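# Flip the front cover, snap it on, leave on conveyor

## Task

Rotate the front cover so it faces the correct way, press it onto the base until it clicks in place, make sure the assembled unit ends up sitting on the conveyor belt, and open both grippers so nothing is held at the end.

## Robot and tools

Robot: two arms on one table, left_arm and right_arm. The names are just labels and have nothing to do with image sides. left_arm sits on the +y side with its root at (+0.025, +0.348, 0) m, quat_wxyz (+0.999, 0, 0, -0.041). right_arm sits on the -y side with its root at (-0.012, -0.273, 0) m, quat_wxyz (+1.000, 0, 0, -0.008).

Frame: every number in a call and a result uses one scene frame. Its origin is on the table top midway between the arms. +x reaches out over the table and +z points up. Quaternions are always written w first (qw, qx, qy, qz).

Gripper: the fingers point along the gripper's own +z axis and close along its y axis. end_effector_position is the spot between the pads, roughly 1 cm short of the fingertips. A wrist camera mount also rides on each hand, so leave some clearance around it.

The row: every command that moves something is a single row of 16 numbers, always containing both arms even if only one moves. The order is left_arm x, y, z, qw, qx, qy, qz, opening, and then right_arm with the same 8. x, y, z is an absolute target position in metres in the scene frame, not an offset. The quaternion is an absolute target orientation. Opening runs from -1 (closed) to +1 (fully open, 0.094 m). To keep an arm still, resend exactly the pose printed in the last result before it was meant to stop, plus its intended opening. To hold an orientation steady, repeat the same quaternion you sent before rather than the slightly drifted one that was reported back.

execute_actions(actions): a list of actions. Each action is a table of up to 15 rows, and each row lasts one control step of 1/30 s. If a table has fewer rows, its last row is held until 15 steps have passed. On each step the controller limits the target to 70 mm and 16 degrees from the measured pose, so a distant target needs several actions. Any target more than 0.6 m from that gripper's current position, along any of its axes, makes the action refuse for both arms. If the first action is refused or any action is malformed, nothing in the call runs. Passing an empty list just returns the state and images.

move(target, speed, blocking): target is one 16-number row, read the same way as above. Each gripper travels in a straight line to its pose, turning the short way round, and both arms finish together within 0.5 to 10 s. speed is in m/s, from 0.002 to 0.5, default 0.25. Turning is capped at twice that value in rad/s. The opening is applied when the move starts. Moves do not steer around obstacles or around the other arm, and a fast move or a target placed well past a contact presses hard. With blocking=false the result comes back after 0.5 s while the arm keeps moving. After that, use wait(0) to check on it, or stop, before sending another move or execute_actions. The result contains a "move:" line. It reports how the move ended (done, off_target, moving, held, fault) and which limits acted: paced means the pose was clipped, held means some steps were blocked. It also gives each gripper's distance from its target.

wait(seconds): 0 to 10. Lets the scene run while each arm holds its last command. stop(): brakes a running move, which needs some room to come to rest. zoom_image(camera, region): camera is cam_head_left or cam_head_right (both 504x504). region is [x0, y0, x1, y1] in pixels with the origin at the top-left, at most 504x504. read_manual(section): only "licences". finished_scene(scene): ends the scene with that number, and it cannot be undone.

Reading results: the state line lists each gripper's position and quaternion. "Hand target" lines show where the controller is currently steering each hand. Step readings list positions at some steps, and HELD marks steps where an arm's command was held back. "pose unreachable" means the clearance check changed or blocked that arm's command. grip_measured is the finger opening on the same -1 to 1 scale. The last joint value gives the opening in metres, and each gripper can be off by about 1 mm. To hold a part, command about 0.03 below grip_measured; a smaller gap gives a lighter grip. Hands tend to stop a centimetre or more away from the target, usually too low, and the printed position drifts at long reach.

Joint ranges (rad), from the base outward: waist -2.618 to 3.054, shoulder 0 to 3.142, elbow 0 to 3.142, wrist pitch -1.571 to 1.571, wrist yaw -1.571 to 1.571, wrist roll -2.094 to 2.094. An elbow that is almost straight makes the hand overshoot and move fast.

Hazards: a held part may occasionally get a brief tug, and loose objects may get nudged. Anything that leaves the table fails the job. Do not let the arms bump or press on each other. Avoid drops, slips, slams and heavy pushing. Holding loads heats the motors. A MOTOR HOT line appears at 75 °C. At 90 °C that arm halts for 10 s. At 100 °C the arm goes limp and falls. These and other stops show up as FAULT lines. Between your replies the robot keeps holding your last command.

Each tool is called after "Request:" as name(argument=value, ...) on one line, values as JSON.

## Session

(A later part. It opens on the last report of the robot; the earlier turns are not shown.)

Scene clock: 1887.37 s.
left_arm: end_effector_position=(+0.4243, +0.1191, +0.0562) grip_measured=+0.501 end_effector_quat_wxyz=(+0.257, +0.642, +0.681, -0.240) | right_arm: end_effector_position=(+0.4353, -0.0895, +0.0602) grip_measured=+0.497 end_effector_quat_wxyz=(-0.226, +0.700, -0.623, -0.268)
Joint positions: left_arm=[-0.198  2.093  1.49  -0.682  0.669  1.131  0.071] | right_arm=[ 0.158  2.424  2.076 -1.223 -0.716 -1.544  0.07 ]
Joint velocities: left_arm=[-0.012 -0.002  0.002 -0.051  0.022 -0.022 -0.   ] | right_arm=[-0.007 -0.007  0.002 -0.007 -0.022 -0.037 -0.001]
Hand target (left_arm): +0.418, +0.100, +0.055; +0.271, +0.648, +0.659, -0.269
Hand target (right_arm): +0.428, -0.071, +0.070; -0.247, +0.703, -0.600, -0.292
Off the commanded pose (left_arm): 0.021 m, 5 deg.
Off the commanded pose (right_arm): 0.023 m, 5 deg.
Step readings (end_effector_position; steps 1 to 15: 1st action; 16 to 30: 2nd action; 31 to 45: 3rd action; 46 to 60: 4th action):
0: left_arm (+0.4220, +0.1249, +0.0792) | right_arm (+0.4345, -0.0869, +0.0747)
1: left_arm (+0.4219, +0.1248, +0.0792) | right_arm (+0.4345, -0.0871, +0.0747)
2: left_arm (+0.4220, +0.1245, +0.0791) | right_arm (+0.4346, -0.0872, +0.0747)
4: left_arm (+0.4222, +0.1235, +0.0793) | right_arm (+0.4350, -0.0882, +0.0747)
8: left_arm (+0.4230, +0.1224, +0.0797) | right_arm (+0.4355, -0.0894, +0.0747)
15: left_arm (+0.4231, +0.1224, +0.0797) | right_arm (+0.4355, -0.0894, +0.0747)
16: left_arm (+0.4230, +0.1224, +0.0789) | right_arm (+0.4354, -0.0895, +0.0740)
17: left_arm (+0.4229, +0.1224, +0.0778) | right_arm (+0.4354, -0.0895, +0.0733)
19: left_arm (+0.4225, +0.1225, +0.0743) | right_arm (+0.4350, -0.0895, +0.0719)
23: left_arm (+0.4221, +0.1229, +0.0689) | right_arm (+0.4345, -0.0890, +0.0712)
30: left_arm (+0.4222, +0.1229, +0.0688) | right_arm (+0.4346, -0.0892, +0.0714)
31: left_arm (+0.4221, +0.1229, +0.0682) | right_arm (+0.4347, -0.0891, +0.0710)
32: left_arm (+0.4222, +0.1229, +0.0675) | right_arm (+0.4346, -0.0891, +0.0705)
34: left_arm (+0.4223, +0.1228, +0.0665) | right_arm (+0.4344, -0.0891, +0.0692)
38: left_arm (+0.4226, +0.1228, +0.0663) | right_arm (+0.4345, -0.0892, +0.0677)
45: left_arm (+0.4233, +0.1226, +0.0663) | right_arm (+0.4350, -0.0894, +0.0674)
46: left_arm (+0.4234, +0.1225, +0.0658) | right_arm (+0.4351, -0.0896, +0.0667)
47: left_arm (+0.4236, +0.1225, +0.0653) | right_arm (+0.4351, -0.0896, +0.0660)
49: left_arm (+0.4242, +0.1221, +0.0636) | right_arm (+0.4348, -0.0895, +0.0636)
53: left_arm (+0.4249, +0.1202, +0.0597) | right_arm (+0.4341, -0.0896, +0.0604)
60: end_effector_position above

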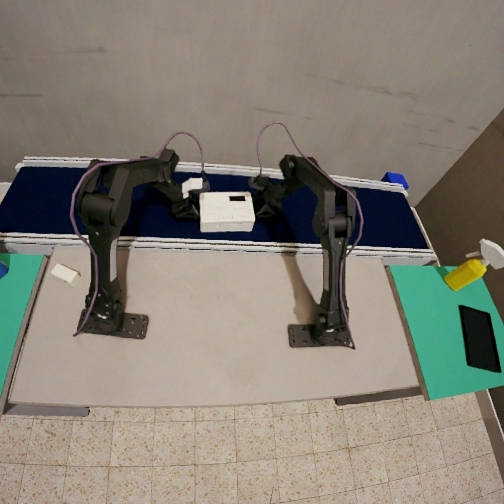

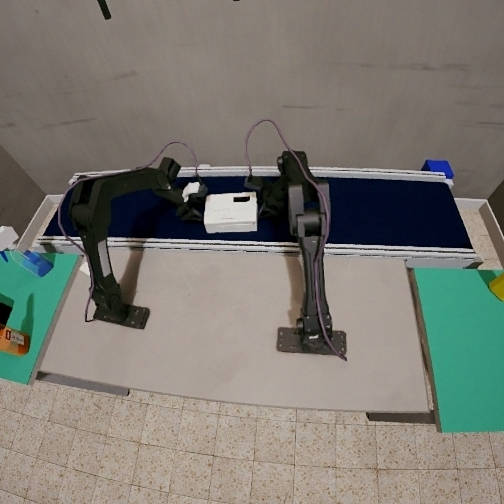

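Request:
execute_actions(actions=[[[0.422,0.13,0.06,0.273,0.647,0.659,-0.269,0.5,0.435,-0.10,0.065,0.249,-0.702,0.6,0.291,0.5]],[[0.42,0.155,0.09,0.273,0.647,0.659,-0.269,0.5,0.435,-0.125,0.09,0.249,-0.702,0.6,0.291,0.5]]])

Request:
move(target=[0.462,0.09,0.115,0.174,0,0.985,0,-1,0.47,-0.058,0.115,0.174,0,0.985,0,-1], speed=0.25)

Request:
execute_actions(actions=[[[0.462,0.09,0.10,0.174,0,0.985,0,-1,0.47,-0.058,0.10,0.174,0,0.985,0,-1]],[[0.462,0.09,0.088,0.174,0,0.985,0,-1,0.47,-0.058,0.088,0.174,0,0.985,0,-1]],[[0.460,0.09,0.076,0.174,0,0.985,0,-1,0.468,-0.058,0.076,0.174,0,0.985,0,-1]],[[0.457,0.09,0.064,0.174,0,0.985,0,-1,0.465,-0.058,0.064,0.174,0,0.985,0,-1]],[[0.454,0.09,0.052,0.174,0,0.985,0,-1,0.462,-0.058,0.052,0.174,0,0.985,0,-1]]])

Request:
zoom_image(camera="cam_head_left", region=[175, 165, 275, 245])

Scene clock: 1899.17 s.
left_arm: end_effector_position=(+0.4213, +0.1592, +0.0756) grip_measured=+0.501 end_effector_quat_wxyz=(+0.264, +0.642, +0.670, -0.262) | right_arm: end_effector_position=(+0.4359, -0.1290, +0.0879) grip_measured=+0.497 end_effector_quat_wxyz=(-0.248, +0.702, -0.606, -0.280)
Joint positions: left_arm=[-0.086  2.068  1.517 -0.84   0.745  1.289  0.071] | right_arm=[ 0.06   2.427  2.165 -1.396 -0.763 -1.708  0.07 ]
Joint velocities: left_arm=[-0.012 -0.007 -0.002 -0.066 -0.022 -0.007  0.   ] | right_arm=[ 0.012  0.007  0.012 -0.154 -0.081 -0.051 -0.001]
Hand target (left_arm): +0.420, +0.155, +0.090; +0.274, +0.647, +0.659, -0.269
Hand target (right_arm): +0.435, -0.125, +0.090; -0.250, +0.702, -0.601, -0.290
Off the commanded pose (left_arm): 0.015 m, 2 deg.
Off the commanded pose (right_arm): 0.005 m, 1 deg.
Step readings (end_effector_position; steps 1 to 15: 1st action; 16 to 30: 2nd action):
0: left_arm (+0.4243, +0.1191, +0.0562) | right_arm (+0.4354, -0.0895, +0.0602)
1: left_arm (+0.4247, +0.1208, +0.0566) | right_arm (+0.4359, -0.0913, +0.0604)
2: left_arm (+0.4255, +0.1222, +0.0579) | right_arm (+0.4360, -0.0925, +0.0616)
4: left_arm (+0.4287, +0.1278, +0.0598) | right_arm (+0.4373, -0.0971, +0.0632)
8: left_arm (+0.4319, +0.1339, +0.0614) | right_arm (+0.4386, -0.1042, +0.0647)
15: left_arm (+0.4304, +0.1326, +0.0626) | right_arm (+0.4367, -0.1036, +0.0658)
16: left_arm (+0.4292, +0.1344, +0.0635) | right_arm (+0.4360, -0.1051, +0.0676)
17: left_arm (+0.4264, +0.1378, +0.0646) | right_arm (+0.4352, -0.1076, +0.0701)
19: left_arm (+0.4240, +0.1475, +0.0682) | right_arm (+0.4369, -0.1153, +0.0767)
23: left_arm (+0.4261, +0.1587, +0.0751) | right_arm (+0.4407, -0.1281, +0.0857)
30: end_effector_position above

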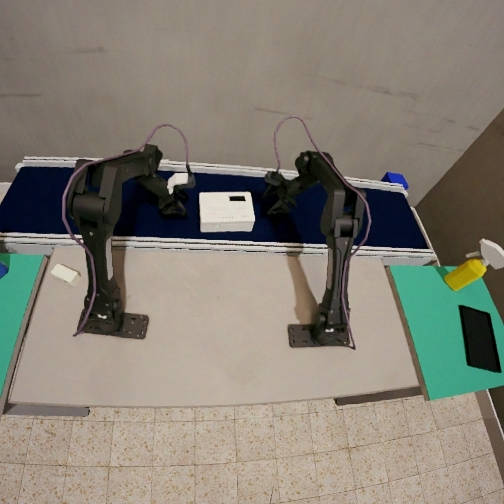

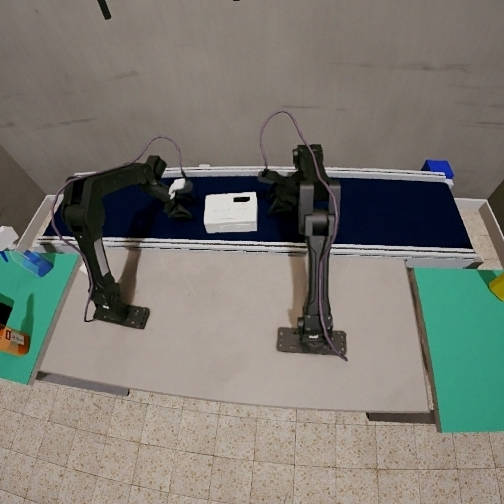

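Scene clock: 1903.00 s.
left_arm: end_effector_position=(+0.4690, +0.0832, +0.1194) grip_measured=-0.982 end_effector_quat_wxyz=(+0.196, +0.029, +0.980, -0.026) | right_arm: end_effector_position=(+0.4747, -0.0541, +0.1162) grip_measured=-0.979 end_effector_quat_wxyz=(+0.201, -0.035, +0.979, +0.026)
Joint positions: left_arm=[-0.514  2.206  2.039 -1.04  -0.165 -0.507  0.001] | right_arm=[ 0.475  2.262  2.112 -1.029  0.116  0.364  0.001]
Joint velocities: left_arm=[-0.002  0.017 -0.017  0.022  0.037  0.095 -0.001] | right_arm=[-0.002 -0.002  0.007 -0.037  0.037  0.095  0.001]
Hand target (left_arm): +0.468, +0.084, +0.119; +0.195, +0.030, +0.980, -0.025
Hand target (right_arm): +0.474, -0.056, +0.116; +0.199, -0.036, +0.979, +0.024
Off the commanded pose (left_arm): 0.011 m, 5 deg.
Off the commanded pose (right_arm): 0.006 m, 6 deg.
move: held (left_arm, right_arm); limits=held; held on 7 of 115 steps (left_arm, right_arm), including the last (left_arm, right_arm)
pose unreachable (left arm): on one or more control steps of this call, first in action 0 (counted from 0), this arm could not follow its commanded pose, so it was not sent that pose on those steps. On the call's last step it was still not sent that pose. It may still have moved: this result reports where it is.
cause: the commanded pose would bring a part of the arm too close to another arm (this arm's wrist (the part past joint 4) and the other arm's wrist (the part past joint 4)).
pose unreachable (right arm): on one or more control steps of this call, first in action 0 (counted from 0), this arm could not follow its commanded pose, so it was not sent that pose on those steps. On the call's last step it was still not sent that pose. It may still have moved: this result reports where it is.
cause: the commanded pose would bring a part of the arm too close to another arm (this arm's wrist (the part past joint 4) and the other arm's wrist (the part past joint 4)).

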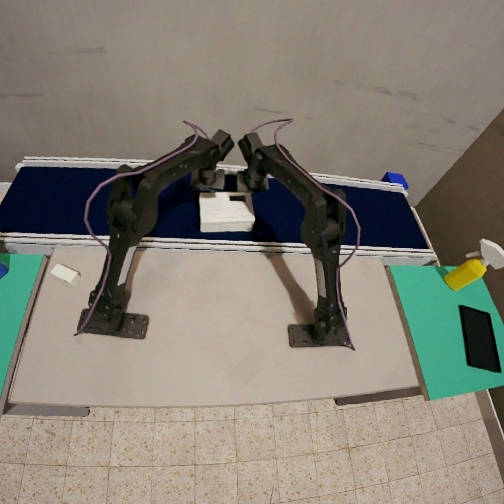

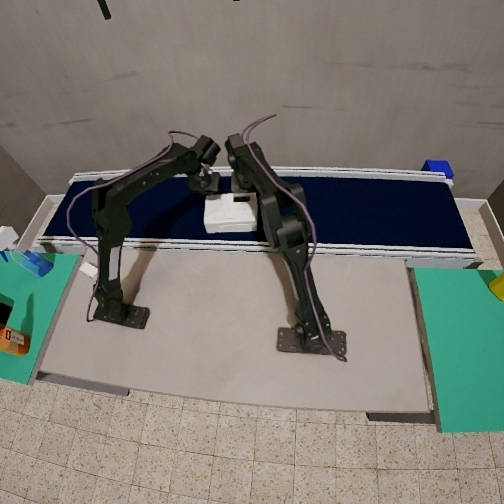

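Scene clock: 1905.50 s.
left_arm: end_effector_position=(+0.4693, +0.0873, +0.0838) grip_measured=-0.982 end_effector_quat_wxyz=(+0.211, -0.003, +0.977, -0.016) | right_arm: end_effector_position=(+0.4747, -0.0541, +0.1162) grip_measured=-0.979 end_effector_quat_wxyz=(+0.201, -0.035, +0.979, +0.026)
Joint positions: left_arm=[-0.523  2.189  1.861 -0.87  -0.212 -0.573  0.001] | right_arm=[ 0.475  2.262  2.112 -1.029  0.116  0.364  0.001]
Joint velocities: left_arm=[ 0.007 -0.007 -0.002 -0.022  0.007 -0.066 -0.   ] | right_arm=[-0.007 -0.007 -0.007 -0.037  0.007 -0.066 -0.   ]
Hand target (left_arm): +0.453, +0.091, +0.053; +0.174, -0.000, +0.985, +0.000
Hand target (right_arm): +0.474, -0.056, +0.116; +0.199, -0.036, +0.979, +0.024
Off the commanded pose (left_arm): 0.035 m, 5 deg.
Off the commanded pose (right_arm): 0.066 m, 6 deg.
Step readings (end_effector_position; steps 1 to 15: 1st action; 16 to 30: 2nd action; 31 to 45: 3rd action; 46 to 60: 4th action; 61 to 75: 5th action):
0: left_arm (+0.4690, +0.0832, +0.1194) | right_arm (+0.4747, -0.0541, +0.1162)
1: left_arm (+0.4690, +0.0832, +0.1194) | right_arm (+0.4747, -0.0541, +0.1162) HELD right_arm
2: left_arm (+0.4691, +0.0835, +0.1195) | right_arm (+0.4747, -0.0541, +0.1162) HELD right_arm
4: left_arm (+0.4688, +0.0845, +0.1189) | right_arm (+0.4747, -0.0541, +0.1162) HELD right_arm
8: left_arm (+0.4682, +0.0861, +0.1152) | right_arm (+0.4747, -0.0541, +0.1162) HELD right_arm
15: left_arm (+0.4673, +0.0870, +0.1120) | right_arm (+0.4747, -0.0541, +0.1162) HELD right_arm
16: left_arm (+0.4673, +0.0872, +0.1103) | right_arm (+0.4747, -0.0541, +0.1162) HELD right_arm
17: left_arm (+0.4670, +0.0874, +0.1083) | right_arm (+0.4747, -0.0541, +0.1162) HELD right_arm
19: left_arm (+0.4644, +0.0892, +0.1024) | right_arm (+0.4747, -0.0541, +0.1162) HELD right_arm
23: left_arm (+0.4621, +0.0908, +0.0983) | right_arm (+0.4747, -0.0541, +0.1162) HELD right_arm
30: left_arm (+0.4627, +0.0903, +0.0986) | right_arm (+0.4747, -0.0541, +0.1162) HELD right_arm
31: left_arm (+0.4630, +0.0902, +0.0964) | right_arm (+0.4747, -0.0541, +0.1162) HELD right_arm
32: left_arm (+0.4633, +0.0902, +0.0942) | right_arm (+0.4747, -0.0541, +0.1162) HELD right_arm
34: left_arm (+0.4615, +0.0916, +0.0877) | right_arm (+0.4747, -0.0541, +0.1162) HELD right_arm
38: left_arm (+0.4620, +0.0913, +0.0867) | right_arm (+0.4747, -0.0541, +0.1162) HELD right_arm
45: left_arm (+0.4629, +0.0899, +0.0872) | right_arm (+0.4747, -0.0541, +0.1162) HELD right_arm
46: left_arm (+0.4630, +0.0899, +0.0851) | right_arm (+0.4747, -0.0541, +0.1162) HELD right_arm
47: left_arm (+0.4633, +0.0901, +0.0843) | right_arm (+0.4747, -0.0541, +0.1162) HELD right_arm
49: left_arm (+0.4634, +0.0901, +0.0842) | right_arm (+0.4747, -0.0541, +0.1162) HELD right_arm
53: left_arm (+0.4649, +0.0894, +0.0844) | right_arm (+0.4747, -0.0541, +0.1162) HELD right_arm
60: left_arm (+0.4664, +0.0887, +0.0846) | right_arm (+0.4747, -0.0541, +0.1162) HELD right_arm
61: left_arm (+0.4666, +0.0886, +0.0835) | right_arm (+0.4747, -0.0541, +0.1162) HELD right_arm
62: left_arm (+0.4667, +0.0887, +0.0833) | right_arm (+0.4747, -0.0541, +0.1162) HELD right_arm
64: left_arm (+0.4667, +0.0885, +0.0834) | right_arm (+0.4747, -0.0541, +0.1162) HELD right_arm
68: left_arm (+0.4678, +0.0880, +0.0836) | right_arm (+0.4747, -0.0541, +0.1162) HELD right_arm
75: end_effector_position above HELD right_arm
HELD right_arm: steps 1 to 75.
pose unreachable (right arm): on one or more control steps of this call, first in action 0 (counted from 0), this arm could not follow its commanded pose, so it was not sent that pose on those steps. On the call's last step it was still not sent that pose. It may still have moved: this result reports where it is.
cause: the commanded pose would bring a part of the arm too close to another arm (this arm's wrist (the part past joint 4) and the other arm's wrist (the part past joint 4)).

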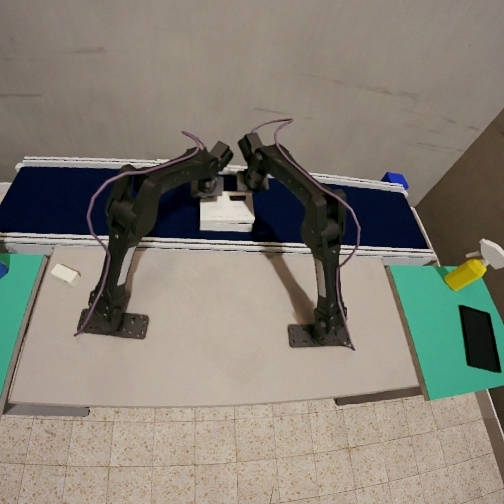

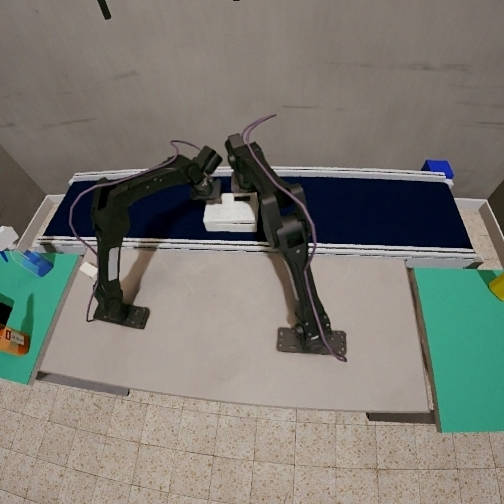

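Region (175, 165, 275, 245) of cam_head_left's 504x504 image, scaled by 5.040, with more detail than that image has; it fills the top 403 rows of this view, and the rest is white.

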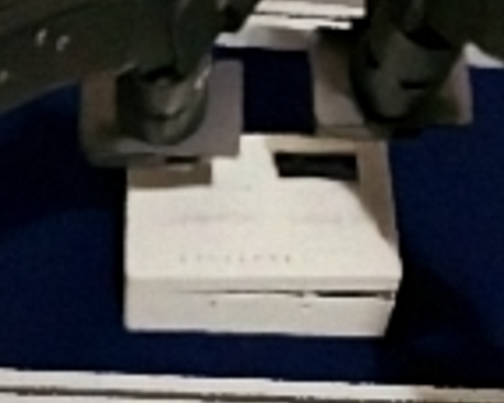

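Request:
move(target=[0.40,0.14,0.125,0,0.695,0.719,0,0.8,0.40,-0.11,0.125,0,0.695,0.719,0,0.8], speed=0.25)

Request:
move(target=[0.43,0.092,0.10,0.02,0.695,0.719,0,0.8,0.434,-0.062,0.10,0.015,0.695,0.719,0.04,0.8], speed=0.08)

Request:
execute_actions(actions=[[[0.43,0.092,0.088,0.01,0.695,0.719,0,0.8,0.434,-0.062,0.088,0.01,0.695,0.719,0.03,0.8]],[[0.43,0.092,0.076,0.0,0.695,0.719,0,0.8,0.434,-0.062,0.076,0.01,0.695,0.719,0.02,0.8]],[[0.43,0.092,0.064,0.0,0.695,0.719,0,0.8,0.434,-0.060,0.064,0.0,0.695,0.719,0.01,0.8]],[[0.43,0.092,0.052,0.0,0.695,0.719,0,0.8,0.434,-0.058,0.052,0.0,0.695,0.719,0.0,0.8]],[[0.43,0.092,0.04,0.0,0.695,0.719,0,0.8,0.434,-0.056,0.04,0.0,0.695,0.719,0.0,0.8]]])

Request:
zoom_image(camera="cam_head_left", region=[175, 165, 275, 245])

Scene clock: 1921.17 s.
left_arm: end_effector_position=(+0.3985, +0.1375, +0.1271) grip_measured=+0.798 end_effector_quat_wxyz=(+0.008, +0.693, +0.721, -0.000) | right_arm: end_effector_position=(+0.4026, -0.1049, +0.1243) grip_measured=+0.797 end_effector_quat_wxyz=(+0.006, +0.691, +0.723, +0.010)
Joint positions: left_arm=[-0.431  2.205  2.141 -1.492  0.005  1.017  0.084] | right_arm=[ 0.399  2.305  2.297 -1.54   0.002  1.909  0.084]
Joint velocities: left_arm=[-0.007 -0.022 -0.002  0.022 -0.007 -0.007  0.001] | right_arm=[ 0.007  0.017 -0.002  0.007 -0.037  0.022 -0.   ]
Hand target (left_arm): +0.400, +0.139, +0.126; +0.001, +0.695, +0.719, -0.002
Hand target (right_arm): +0.400, -0.109, +0.126; +0.003, +0.696, +0.718, +0.002
Off the commanded pose (left_arm): 0.004 m, 1 deg.
Off the commanded pose (right_arm): 0.006 m, 1 deg.
joint sent to its limit (right arm) — the command would take joint 4 (wrist pitch) past its lower limit, so that joint was sent only as far as its limit.
move: done

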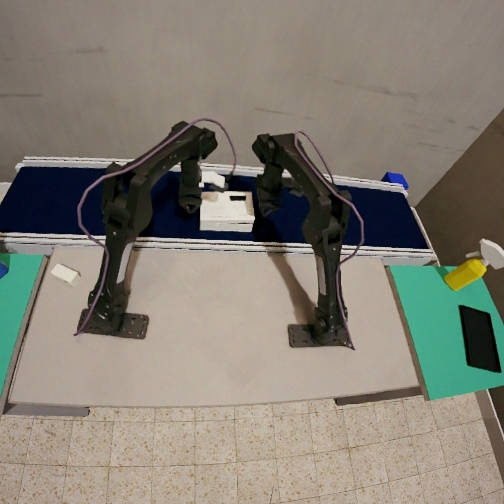

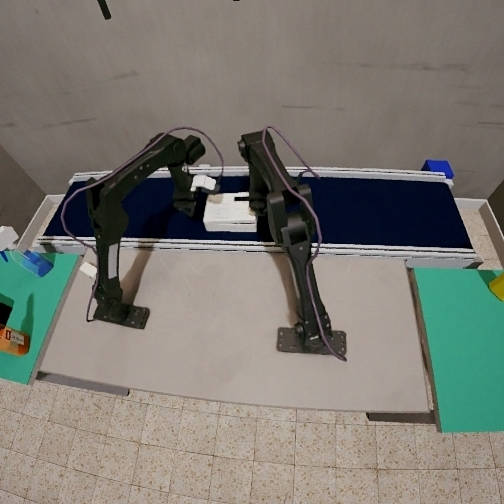

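Scene clock: 1922.47 s.
left_arm: end_effector_position=(+0.4323, +0.0945, +0.1015) grip_measured=+0.798 end_effector_quat_wxyz=(+0.027, +0.697, +0.717, +0.003) | right_arm: end_effector_position=(+0.4324, -0.0657, +0.1007) grip_measured=+0.797 end_effector_quat_wxyz=(+0.014, +0.694, +0.719, +0.039)
Joint positions: left_arm=[-0.475  2.435  2.432 -1.514  0.005  0.986  0.084] | right_arm=[ 0.449  2.472  2.495 -1.512 -0.003  1.969  0.084]
Joint velocities: left_arm=[ 0.012 -0.002  0.002 -0.022 -0.007 -0.022  0.   ] | right_arm=[ 0.002  0.002 -0.012 -0.007  0.081 -0.007 -0.001]
Hand target (left_arm): +0.430, +0.092, +0.099; +0.021, +0.695, +0.719, +0.001
Hand target (right_arm): +0.434, -0.062, +0.100; +0.015, +0.694, +0.718, +0.040
Off the commanded pose (left_arm): 0.004 m, 1 deg.
Off the commanded pose (right_arm): 0.004 m, 0 deg.
move: done

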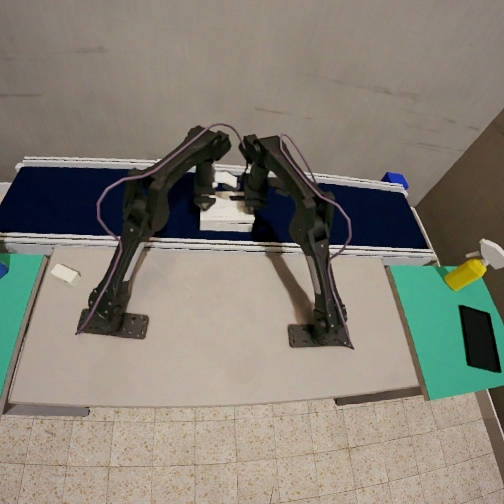

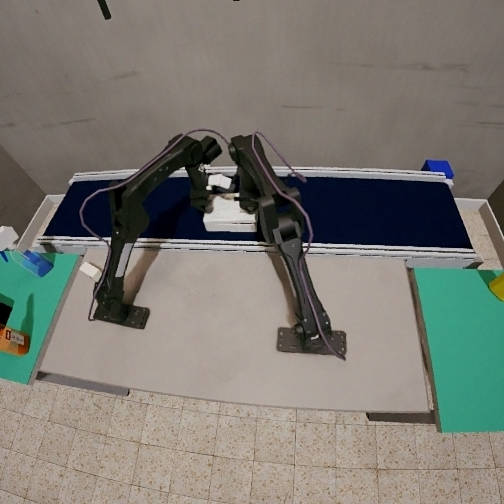

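Scene clock: 1924.97 s.
left_arm: end_effector_position=(+0.4351, +0.0944, +0.0796) grip_measured=+0.798 end_effector_quat_wxyz=(+0.030, +0.695, +0.718, +0.012) | right_arm: end_effector_position=(+0.4351, -0.0641, +0.0884) grip_measured=+0.797 end_effector_quat_wxyz=(+0.012, +0.697, +0.717, +0.031)
Joint positions: left_arm=[-0.478  2.406  2.291 -1.392 -0.011  0.978  0.084] | right_arm=[ 0.451  2.509  2.516 -1.51   0.001  1.978  0.084]
Joint velocities: left_arm=[-0.007 -0.007  0.002 -0.022  0.037  0.022  0.   ] | right_arm=[-0.007 -0.007  0.012  0.007 -0.066 -0.051 -0.   ]
Hand target (left_arm): +0.428, +0.094, +0.042; -0.001, +0.695, +0.719, -0.000
Hand target (right_arm): +0.435, -0.065, +0.087; +0.013, +0.697, +0.717, +0.030
Off the commanded pose (left_arm): 0.040 m, 4 deg.
Off the commanded pose (right_arm): 0.049 m, 4 deg.
Step readings (end_effector_position; steps 1 to 15: 1st action; 16 to 30: 2nd action; 31 to 45: 3rd action; 46 to 60: 4th action; 61 to 75: 5th action):
0: left_arm (+0.4323, +0.0945, +0.1015) | right_arm (+0.4324, -0.0657, +0.1007)
1: left_arm (+0.4322, +0.0946, +0.1008) | right_arm (+0.4324, -0.0657, +0.1002)
2: left_arm (+0.4322, +0.0946, +0.0999) | right_arm (+0.4325, -0.0656, +0.0995)
4: left_arm (+0.4321, +0.0947, +0.0970) | right_arm (+0.4323, -0.0656, +0.0966)
8: left_arm (+0.4318, +0.0948, +0.0914) | right_arm (+0.4320, -0.0658, +0.0903)
15: left_arm (+0.4317, +0.0948, +0.0903) | right_arm (+0.4319, -0.0657, +0.0896)
16: left_arm (+0.4317, +0.0949, +0.0896) | right_arm (+0.4319, -0.0657, +0.0891)
17: left_arm (+0.4317, +0.0949, +0.0891) | right_arm (+0.4319, -0.0657, +0.0891)
19: left_arm (+0.4316, +0.0950, +0.0868) | right_arm (+0.4319, -0.0657, +0.0891)
23: left_arm (+0.4313, +0.0949, +0.0845) | right_arm (+0.4321, -0.0655, +0.0891)
30: left_arm (+0.4313, +0.0949, +0.0845) | right_arm (+0.4322, -0.0654, +0.0891)
31: left_arm (+0.4313, +0.0950, +0.0831) | right_arm (+0.4323, -0.0654, +0.0879)
32: left_arm (+0.4316, +0.0952, +0.0829) | right_arm (+0.4330, -0.0651, +0.0882)
34: left_arm (+0.4320, +0.0951, +0.0828) | right_arm (+0.4340, -0.0647, +0.0881)
38: left_arm (+0.4328, +0.0952, +0.0827) | right_arm (+0.4350, -0.0646, +0.0880)
45: left_arm (+0.4332, +0.0952, +0.0825) | right_arm (+0.4354, -0.0645, +0.0879)
46: left_arm (+0.4332, +0.0954, +0.0815) | right_arm (+0.4354, -0.0646, +0.0879) HELD right_arm
47: left_arm (+0.4333, +0.0954, +0.0815) | right_arm (+0.4354, -0.0646, +0.0884) HELD right_arm
49: left_arm (+0.4333, +0.0953, +0.0811) | right_arm (+0.4354, -0.0646, +0.0884)
53: left_arm (+0.4332, +0.0951, +0.0810) | right_arm (+0.4353, -0.0645, +0.0873)
60: left_arm (+0.4332, +0.0951, +0.0811) | right_arm (+0.4354, -0.0646, +0.0873)
61: left_arm (+0.4334, +0.0951, +0.0802) | right_arm (+0.4354, -0.0646, +0.0882) HELD right_arm
62: left_arm (+0.4337, +0.0951, +0.0800) | right_arm (+0.4354, -0.0645, +0.0884) HELD right_arm
64: left_arm (+0.4343, +0.0947, +0.0797) | right_arm (+0.4353, -0.0643, +0.0884) HELD right_arm
68: left_arm (+0.4351, +0.0944, +0.0794) | right_arm (+0.4351, -0.0641, +0.0884) HELD right_arm
75: end_effector_position above HELD right_arm
HELD right_arm: steps 46 to 48 and 61 to 75.
pose unreachable (right arm): on one or more control steps of this call, first in action 3 (counted from 0), this arm could not follow its commanded pose, so it was not sent that pose on those steps. On the call's last step it was still not sent that pose. It may still have moved: this result reports where it is.
cause: the commanded pose would bring a part of the arm too close to another arm (this arm's wrist (the part past joint 4) and the other arm's wrist (the part past joint 4)).

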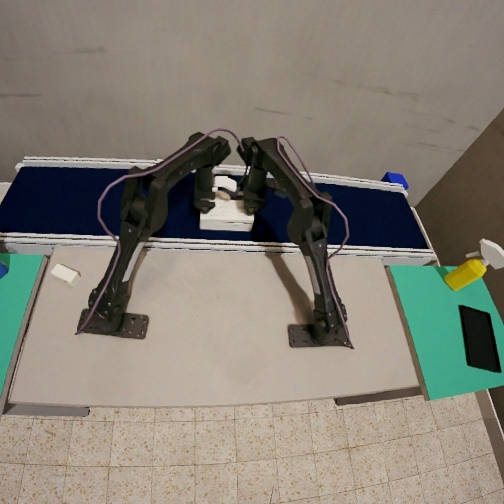

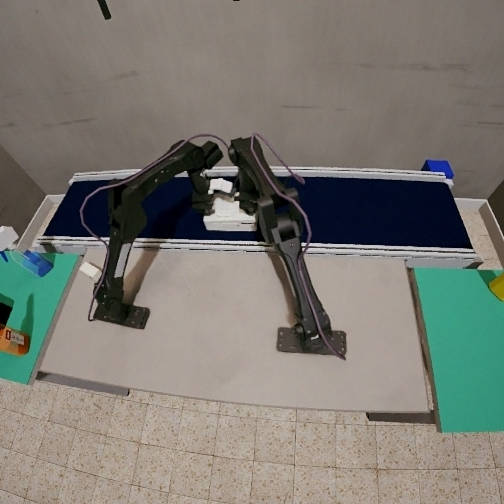

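Region (175, 165, 275, 245) of cam_head_left's 504x504 image, scaled by 5.040, with more detail than that image has; it fills the top 403 rows of this view, and the rest is white.

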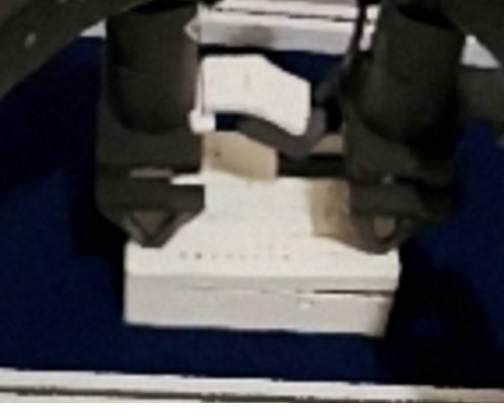

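Request:
move(target=[0.40,0.14,0.16,0,0.695,0.719,0,0.8, 0.40,-0.11,0.16,0,0.695,0.719,0,0.8], speed=0.1)

Request:
zoom_image(camera="cam_head_left", region=[150,150,310,270])

Scene clock: 1946.57 s.
left_arm: end_effector_position=(+0.4070, +0.1354, +0.1609) grip_measured=+0.798 end_effector_quat_wxyz=(+0.040, +0.692, +0.720, +0.016) | right_arm: end_effector_position=(+0.4081, -0.1030, +0.1569) grip_measured=+0.797 end_effector_quat_wxyz=(+0.022, +0.695, +0.717, +0.052)
Joint positions: left_arm=[-0.432  2.198  2.265 -1.551 -0.011  1.017  0.084] | right_arm=[ 0.397  2.255  2.339 -1.543 -0.002  1.92   0.084]
Joint velocities: left_arm=[ 0.012 -0.032 -0.002 -0.051  0.022  0.007 -0.   ] | right_arm=[ 0.007 -0.007  0.007  0.007  0.051 -0.022 -0.001]
Hand target (left_arm): +0.400, +0.139, +0.160; +0.030, +0.695, +0.719, +0.007
Hand target (right_arm): +0.400, -0.109, +0.160; +0.019, +0.694, +0.718, +0.041
Off the commanded pose (left_arm): 0.008 m, 5 deg.
Off the commanded pose (right_arm): 0.011 m, 6 deg.
joint sent to its limit (left arm) — the command would take joint 4 (wrist pitch) past its lower limit, so that joint was sent only as far as its limit.
joint sent to its limit (right arm) — the command would take joint 4 (wrist pitch) past its lower limit, so that joint was sent only as far as its limit.
move: off_target (left_arm, right_arm)

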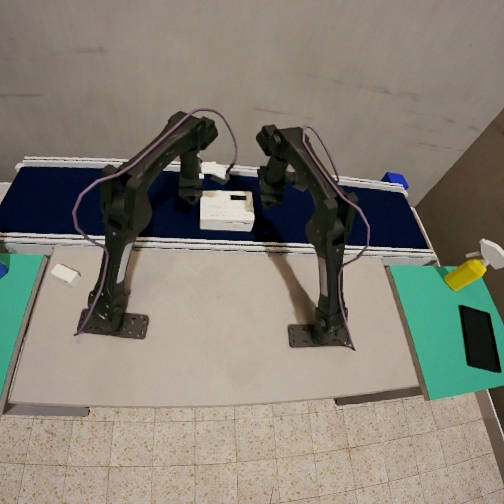

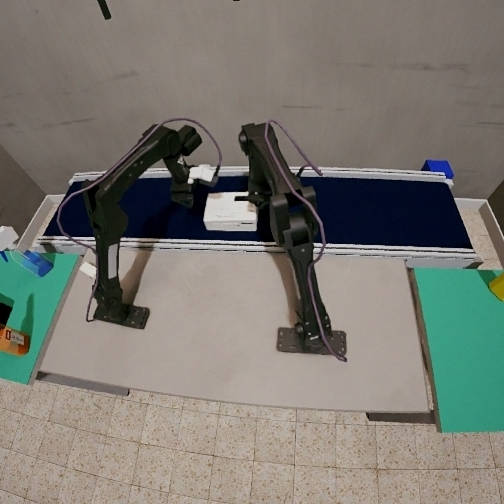

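Region (150, 150, 310, 270) of cam_head_left's 504x504 image, scaled by 3.150, with more detail than that image has; it fills the top 378 rows of this view, and the rest is white.

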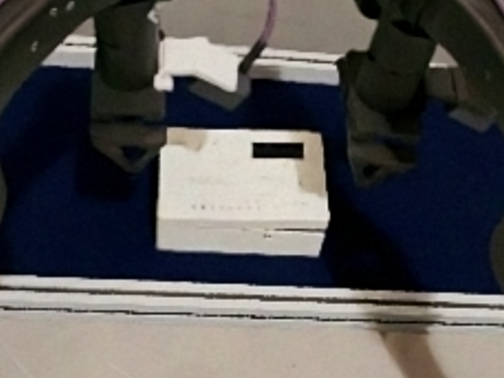

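Request:
move(target=[0.435,0.094,0.10,0,0.695,0.719,0,0.8, 0.435,-0.064,0.105,0,0.695,0.719,0,0.8], speed=0.08)

Request:
execute_actions(actions=[[[0.435,0.094,0.07,0,0.695,0.719,0,0.8, 0.435,-0.064,0.08,0,0.695,0.719,0,0.8]],[[0.435,0.094,0.05,0,0.695,0.719,0,0.8, 0.435,-0.064,0.065,0,0.695,0.719,0,0.8]],[[0.435,0.094,0.05,0,0.695,0.719,0,0.8, 0.425,-0.064,0.06,0,0.695,0.719,0,0.8]],[[0.435,0.094,0.05,0,0.695,0.719,0,0.8, 0.415,-0.064,0.06,0,0.695,0.719,0,0.8]],[[0.435,0.094,0.05,0,0.695,0.719,0,0.8, 0.405,-0.060,0.06,0,0.695,0.719,0,0.8]],[[0.435,0.094,0.05,0,0.695,0.719,0,0.8, 0.405,-0.060,0.04,0,0.695,0.719,0,0.8]]])

Request:
zoom_image(camera="cam_head_left", region=[150,150,310,270])

Scene clock: 1961.97 s.
left_arm: end_effector_position=(+0.4356, +0.0995, +0.0978) grip_measured=+0.798 end_effector_quat_wxyz=(+0.015, +0.697, +0.717, +0.009) | right_arm: end_effector_position=(+0.4351, -0.0668, +0.1024) grip_measured=+0.797 end_effector_quat_wxyz=(+0.014, +0.694, +0.719, +0.038)
Joint positions: left_arm=[-0.468  2.474  2.49  -1.553 -0.011  0.992  0.084] | right_arm=[ 0.445  2.5    2.554 -1.544 -0.003  1.965  0.084]
Joint velocities: left_arm=[-0.012 -0.002 -0.002  0.022  0.037 -0.022 -0.   ] | right_arm=[-0.007 -0.012  0.017 -0.037  0.007  0.022  0.   ]
Hand target (left_arm): +0.434, +0.095, +0.099; +0.017, +0.695, +0.719, +0.004
Hand target (right_arm): +0.435, -0.065, +0.105; +0.015, +0.694, +0.718, +0.038
Off the commanded pose (left_arm): 0.006 m, 2 deg.
Off the commanded pose (right_arm): 0.004 m, 5 deg.
joint sent to its limit (left arm) — the command would take joint 4 (wrist pitch) past its lower limit, so that joint was sent only as far as its limit.
joint sent to its limit (right arm) — the command would take joint 4 (wrist pitch) past its lower limit, so that joint was sent only as far as its limit.
move: off_target (right_arm)

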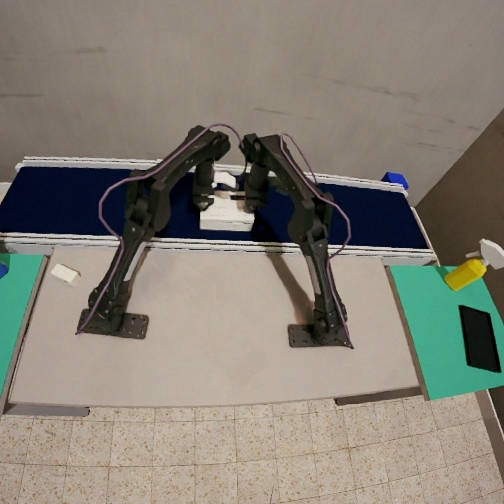

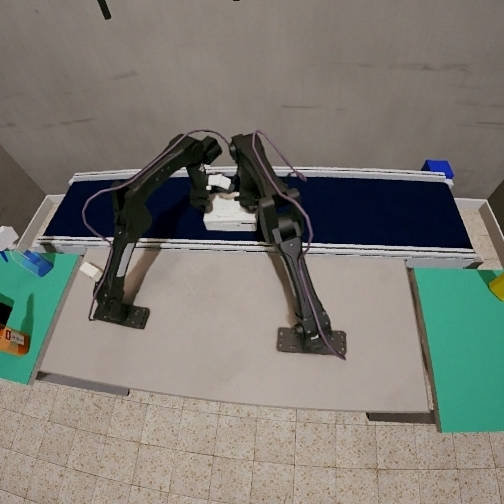

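Scene clock: 1964.97 s.
left_arm: end_effector_position=(+0.4475, +0.0919, +0.0821) grip_measured=+0.799 end_effector_quat_wxyz=(+0.042, +0.695, +0.717, +0.018) | right_arm: end_effector_position=(+0.4205, -0.0620, +0.0826) grip_measured=+0.797 end_effector_quat_wxyz=(+0.024, +0.697, +0.715, +0.046)
Joint positions: left_arm=[-0.471  2.447  2.374 -1.408 -0.017  0.986  0.084] | right_arm=[ 0.472  2.349  2.2   -1.32   0.014  2.001  0.084]
Joint velocities: left_arm=[ 0.002 -0.022  0.012  0.007  0.007  0.007  0.   ] | right_arm=[ 0.002 -0.027 -0.027  0.022  0.11   0.051  0.   ]
Hand target (left_arm): +0.434, +0.095, +0.051; -0.000, +0.695, +0.719, +0.000
Hand target (right_arm): +0.403, -0.061, +0.042; +0.001, +0.695, +0.719, -0.001
Off the commanded pose (left_arm): 0.034 m, 5 deg.
Off the commanded pose (right_arm): 0.045 m, 6 deg.
Step readings (end_effector_position; steps 1 to 15: 1st action; 16 to 30: 2nd action; 31 to 45: 3rd action; 46 to 60: 4th action; 61 to 75: 5th action; 76 to 90: 6th action):
0: left_arm (+0.4356, +0.0995, +0.0978) | right_arm (+0.4351, -0.0668, +0.1024)
1: left_arm (+0.4357, +0.0994, +0.0962) | right_arm (+0.4352, -0.0667, +0.1009)
2: left_arm (+0.4363, +0.0991, +0.0949) | right_arm (+0.4360, -0.0663, +0.0993)
4: left_arm (+0.4363, +0.0991, +0.0895) | right_arm (+0.4363, -0.0662, +0.0928)
8: left_arm (+0.4374, +0.0985, +0.0856) | right_arm (+0.4373, -0.0660, +0.0889)
15: left_arm (+0.4377, +0.0983, +0.0849) | right_arm (+0.4372, -0.0661, +0.0881)
16: left_arm (+0.4376, +0.0985, +0.0823) | right_arm (+0.4375, -0.0660, +0.0876)
17: left_arm (+0.4379, +0.0988, +0.0810) | right_arm (+0.4381, -0.0656, +0.0887)
19: left_arm (+0.4381, +0.0988, +0.0805) | right_arm (+0.4380, -0.0655, +0.0887)
23: left_arm (+0.4391, +0.0981, +0.0803) | right_arm (+0.4377, -0.0654, +0.0886)
30: left_arm (+0.4396, +0.0978, +0.0802) | right_arm (+0.4377, -0.0654, +0.0886)
31: left_arm (+0.4397, +0.0978, +0.0802) | right_arm (+0.4369, -0.0654, +0.0875)
32: left_arm (+0.4400, +0.0976, +0.0802) | right_arm (+0.4366, -0.0656, +0.0875)
34: left_arm (+0.4416, +0.0964, +0.0803) | right_arm (+0.4353, -0.0650, +0.0873)
38: left_arm (+0.4423, +0.0960, +0.0803) | right_arm (+0.4348, -0.0648, +0.0868)
45: left_arm (+0.4424, +0.0959, +0.0803) | right_arm (+0.4347, -0.0648, +0.0868)
46: left_arm (+0.4423, +0.0958, +0.0805) | right_arm (+0.4339, -0.0651, +0.0863)
47: left_arm (+0.4426, +0.0953, +0.0811) | right_arm (+0.4329, -0.0653, +0.0860)
49: left_arm (+0.4439, +0.0943, +0.0812) | right_arm (+0.4303, -0.0651, +0.0857)
53: left_arm (+0.4445, +0.0939, +0.0813) | right_arm (+0.4293, -0.0647, +0.0851)
60: left_arm (+0.4445, +0.0939, +0.0813) | right_arm (+0.4293, -0.0647, +0.0852)
61: left_arm (+0.4446, +0.0939, +0.0813) | right_arm (+0.4285, -0.0646, +0.0848)
62: left_arm (+0.4450, +0.0935, +0.0813) | right_arm (+0.4271, -0.0646, +0.0846)
64: left_arm (+0.4464, +0.0927, +0.0814) | right_arm (+0.4236, -0.0634, +0.0845)
68: left_arm (+0.4468, +0.0925, +0.0815) | right_arm (+0.4217, -0.0622, +0.0841)
75: left_arm (+0.4468, +0.0925, +0.0815) | right_arm (+0.4217, -0.0622, +0.0840)
76: left_arm (+0.4468, +0.0925, +0.0815) | right_arm (+0.4212, -0.0625, +0.0825)
77: left_arm (+0.4467, +0.0923, +0.0820) | right_arm (+0.4211, -0.0626, +0.0823)
79: left_arm (+0.4473, +0.0920, +0.0821) | right_arm (+0.4206, -0.0622, +0.0824)
83: left_arm (+0.4475, +0.0919, +0.0821) | right_arm (+0.4205, -0.0620, +0.0827)
90: end_effector_position above

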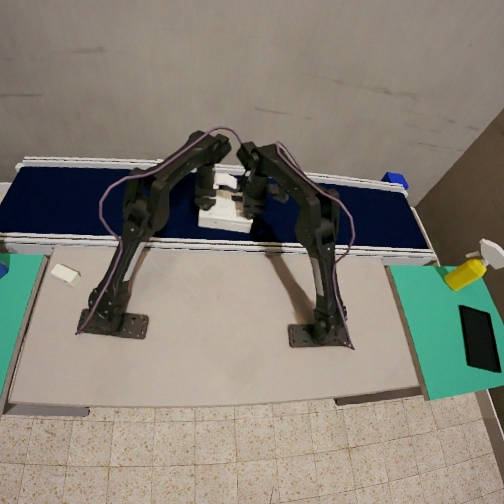

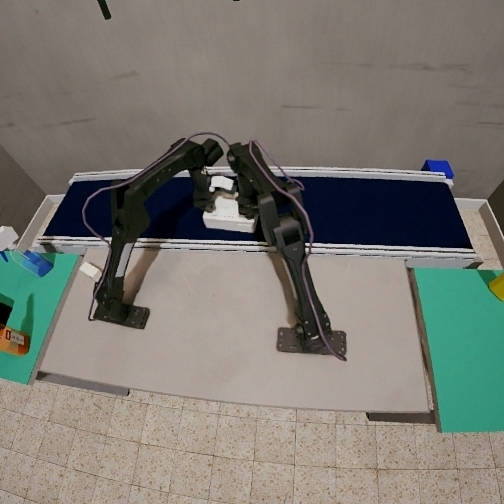

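Region (150, 150, 310, 270) of cam_head_left's 504x504 image, scaled by 3.150, with more detail than that image has; it fills the top 378 rows of this view, and the rest is white.

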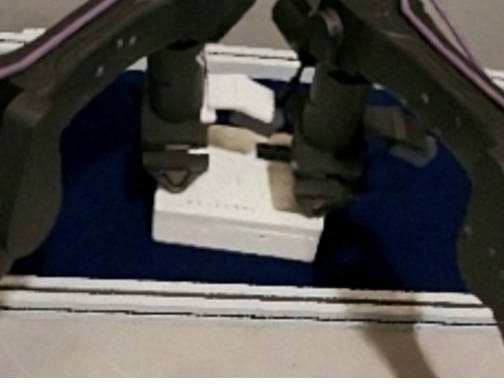

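Request:
execute_actions(actions=[[[0.42,0.094,0.055,0,0.695,0.719,0,0.8, 0.41,-0.062,0.06,0,0.695,0.719,0,0.8]],[[0.405,0.094,0.055,0,0.695,0.719,0,0.8, 0.405,-0.062,0.06,0,0.695,0.719,0,0.8]],[[0.39,0.094,0.055,0,0.695,0.719,0,0.8, 0.39,-0.062,0.06,0,0.695,0.719,0,0.8]],[[0.375,0.094,0.055,0,0.695,0.719,0,0.8, 0.375,-0.062,0.06,0,0.695,0.719,0,0.8]],[[0.36,0.094,0.055,0,0.695,0.719,0,0.8, 0.36,-0.062,0.06,0,0.695,0.719,0,0.8]],[[0.35,0.094,0.055,0,0.695,0.719,0,0.8, 0.35,-0.062,0.06,0,0.695,0.719,0,0.8]]])

Request:
zoom_image(camera="cam_head_left", region=[150,150,310,270])

Scene clock: 1983.63 s.
left_arm: end_effector_position=(+0.3755, +0.0904, +0.0753) grip_measured=+0.799 end_effector_quat_wxyz=(+0.045, +0.693, +0.719, +0.028) | right_arm: end_effector_position=(+0.4180, -0.0617, +0.0843) grip_measured=+0.797 end_effector_quat_wxyz=(+0.019, +0.697, +0.716, +0.045)
Joint positions: left_arm=[-0.572  2.128  1.808 -1.155 -0.045  0.882  0.085] | right_arm=[ 0.472  2.344  2.2   -1.329  0.007  2.001  0.084]
Joint velocities: left_arm=[-0.027 -0.012 -0.007  0.022  0.022 -0.066 -0.001] | right_arm=[ 0.007  0.012  0.002 -0.007 -0.051  0.007  0.   ]
Hand target (left_arm): +0.350, +0.094, +0.057; -0.000, +0.694, +0.720, +0.001
Hand target (right_arm): +0.418, -0.062, +0.083; +0.019, +0.697, +0.716, +0.043
Off the commanded pose (left_arm): 0.033 m, 6 deg.
Off the commanded pose (right_arm): 0.072 m, 6 deg.
Step readings (end_effector_position; steps 1 to 15: 1st action; 16 to 30: 2nd action; 31 to 45: 3rd action; 46 to 60: 4th action; 61 to 75: 5th action; 76 to 90: 6th action):
0: left_arm (+0.4475, +0.0919, +0.0821) | right_arm (+0.4205, -0.0620, +0.0826)
1: left_arm (+0.4466, +0.0917, +0.0822) | right_arm (+0.4207, -0.0619, +0.0846) HELD right_arm
2: left_arm (+0.4444, +0.0925, +0.0819) | right_arm (+0.4207, -0.0619, +0.0849) HELD right_arm
4: left_arm (+0.4413, +0.0928, +0.0816) | right_arm (+0.4206, -0.0618, +0.0849) HELD right_arm
8: left_arm (+0.4396, +0.0925, +0.0815) | right_arm (+0.4206, -0.0618, +0.0849) HELD right_arm
15: left_arm (+0.4396, +0.0925, +0.0815) | right_arm (+0.4206, -0.0618, +0.0849) HELD right_arm
16: left_arm (+0.4399, +0.0923, +0.0826) | right_arm (+0.4206, -0.0618, +0.0849) HELD left_arm
17: left_arm (+0.4399, +0.0923, +0.0827) | right_arm (+0.4205, -0.0617, +0.0849) HELD right_arm
19: left_arm (+0.4383, +0.0929, +0.0821) | right_arm (+0.4205, -0.0617, +0.0849) HELD right_arm
23: left_arm (+0.4282, +0.0941, +0.0805) | right_arm (+0.4203, -0.0618, +0.0849)
30: left_arm (+0.4252, +0.0931, +0.0803) | right_arm (+0.4178, -0.0620, +0.0834)
31: left_arm (+0.4241, +0.0932, +0.0804) | right_arm (+0.4179, -0.0619, +0.0834) HELD right_arm
32: left_arm (+0.4201, +0.0948, +0.0797) | right_arm (+0.4180, -0.0619, +0.0834) HELD right_arm
34: left_arm (+0.4145, +0.0950, +0.0790) | right_arm (+0.4180, -0.0618, +0.0843) HELD right_arm
38: left_arm (+0.4118, +0.0936, +0.0786) | right_arm (+0.4180, -0.0618, +0.0843) HELD right_arm
45: left_arm (+0.4119, +0.0935, +0.0785) | right_arm (+0.4180, -0.0618, +0.0843) HELD right_arm
46: left_arm (+0.4110, +0.0933, +0.0782) | right_arm (+0.4180, -0.0617, +0.0843) HELD right_arm
47: left_arm (+0.4086, +0.0937, +0.0780) | right_arm (+0.4180, -0.0617, +0.0843) HELD right_arm
49: left_arm (+0.4022, +0.0937, +0.0777) | right_arm (+0.4180, -0.0617, +0.0843) HELD right_arm
53: left_arm (+0.3985, +0.0922, +0.0774) | right_arm (+0.4180, -0.0617, +0.0843) HELD right_arm
60: left_arm (+0.3986, +0.0921, +0.0773) | right_arm (+0.4180, -0.0617, +0.0843) HELD right_arm
61: left_arm (+0.3975, +0.0920, +0.0770) | right_arm (+0.4180, -0.0617, +0.0843) HELD right_arm
62: left_arm (+0.3950, +0.0924, +0.0767) | right_arm (+0.4180, -0.0617, +0.0843) HELD right_arm
64: left_arm (+0.3883, +0.0926, +0.0765) | right_arm (+0.4180, -0.0617, +0.0843) HELD right_arm
68: left_arm (+0.3839, +0.0911, +0.0760) | right_arm (+0.4180, -0.0617, +0.0843) HELD right_arm
75: left_arm (+0.3840, +0.0911, +0.0760) | right_arm (+0.4180, -0.0617, +0.0843) HELD right_arm
76: left_arm (+0.3833, +0.0910, +0.0758) | right_arm (+0.4180, -0.0617, +0.0843) HELD right_arm
77: left_arm (+0.3817, +0.0911, +0.0757) | right_arm (+0.4180, -0.0617, +0.0843) HELD right_arm
79: left_arm (+0.3778, +0.0912, +0.0755) | right_arm (+0.4180, -0.0617, +0.0843) HELD right_arm
83: left_arm (+0.3754, +0.0905, +0.0753) | right_arm (+0.4180, -0.0617, +0.0843) HELD right_arm
90: end_effector_position above HELD right_arm
HELD left_arm: step 16.
HELD right_arm: steps 1 to 15, 17 to 22 and 31 to 90.
pose unreachable (left arm): on one or more control steps of this call, first in action 1 (counted from 0), this arm could not follow its commanded pose, so it was not sent that pose on those steps. It may still have moved: this result reports where it is.
cause: the commanded pose would bring a part of the arm too close to another arm (this arm's wrist (the part past joint 4) and the other arm's wrist (the part past joint 4)).
pose unreachable (right arm): on one or more control steps of this call, first in action 0 (counted from 0), this arm could not follow its commanded pose, so it was not sent that pose on those steps. On the call's last step it was still not sent that pose. It may still have moved: this result reports where it is.
cause: the commanded pose would bring a part of the arm too close to another arm (this arm's wrist (the part past joint 4) and the other arm's wrist (the part past joint 4)).

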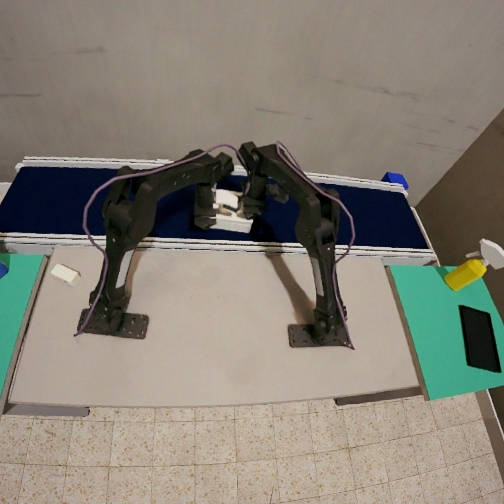

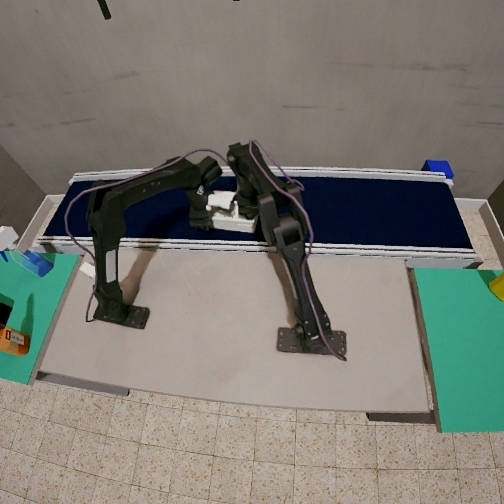

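Region (150, 150, 310, 270) of cam_head_left's 504x504 image, scaled by 3.150, with more detail than that image has; it fills the top 378 rows of this view, and the rest is white.

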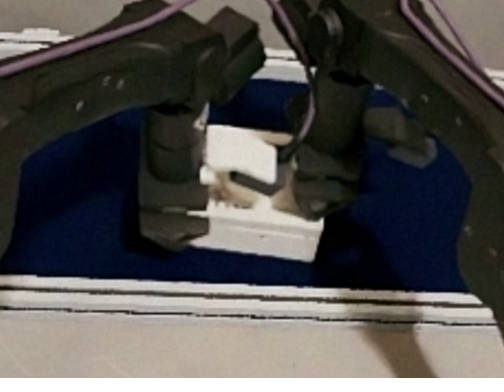

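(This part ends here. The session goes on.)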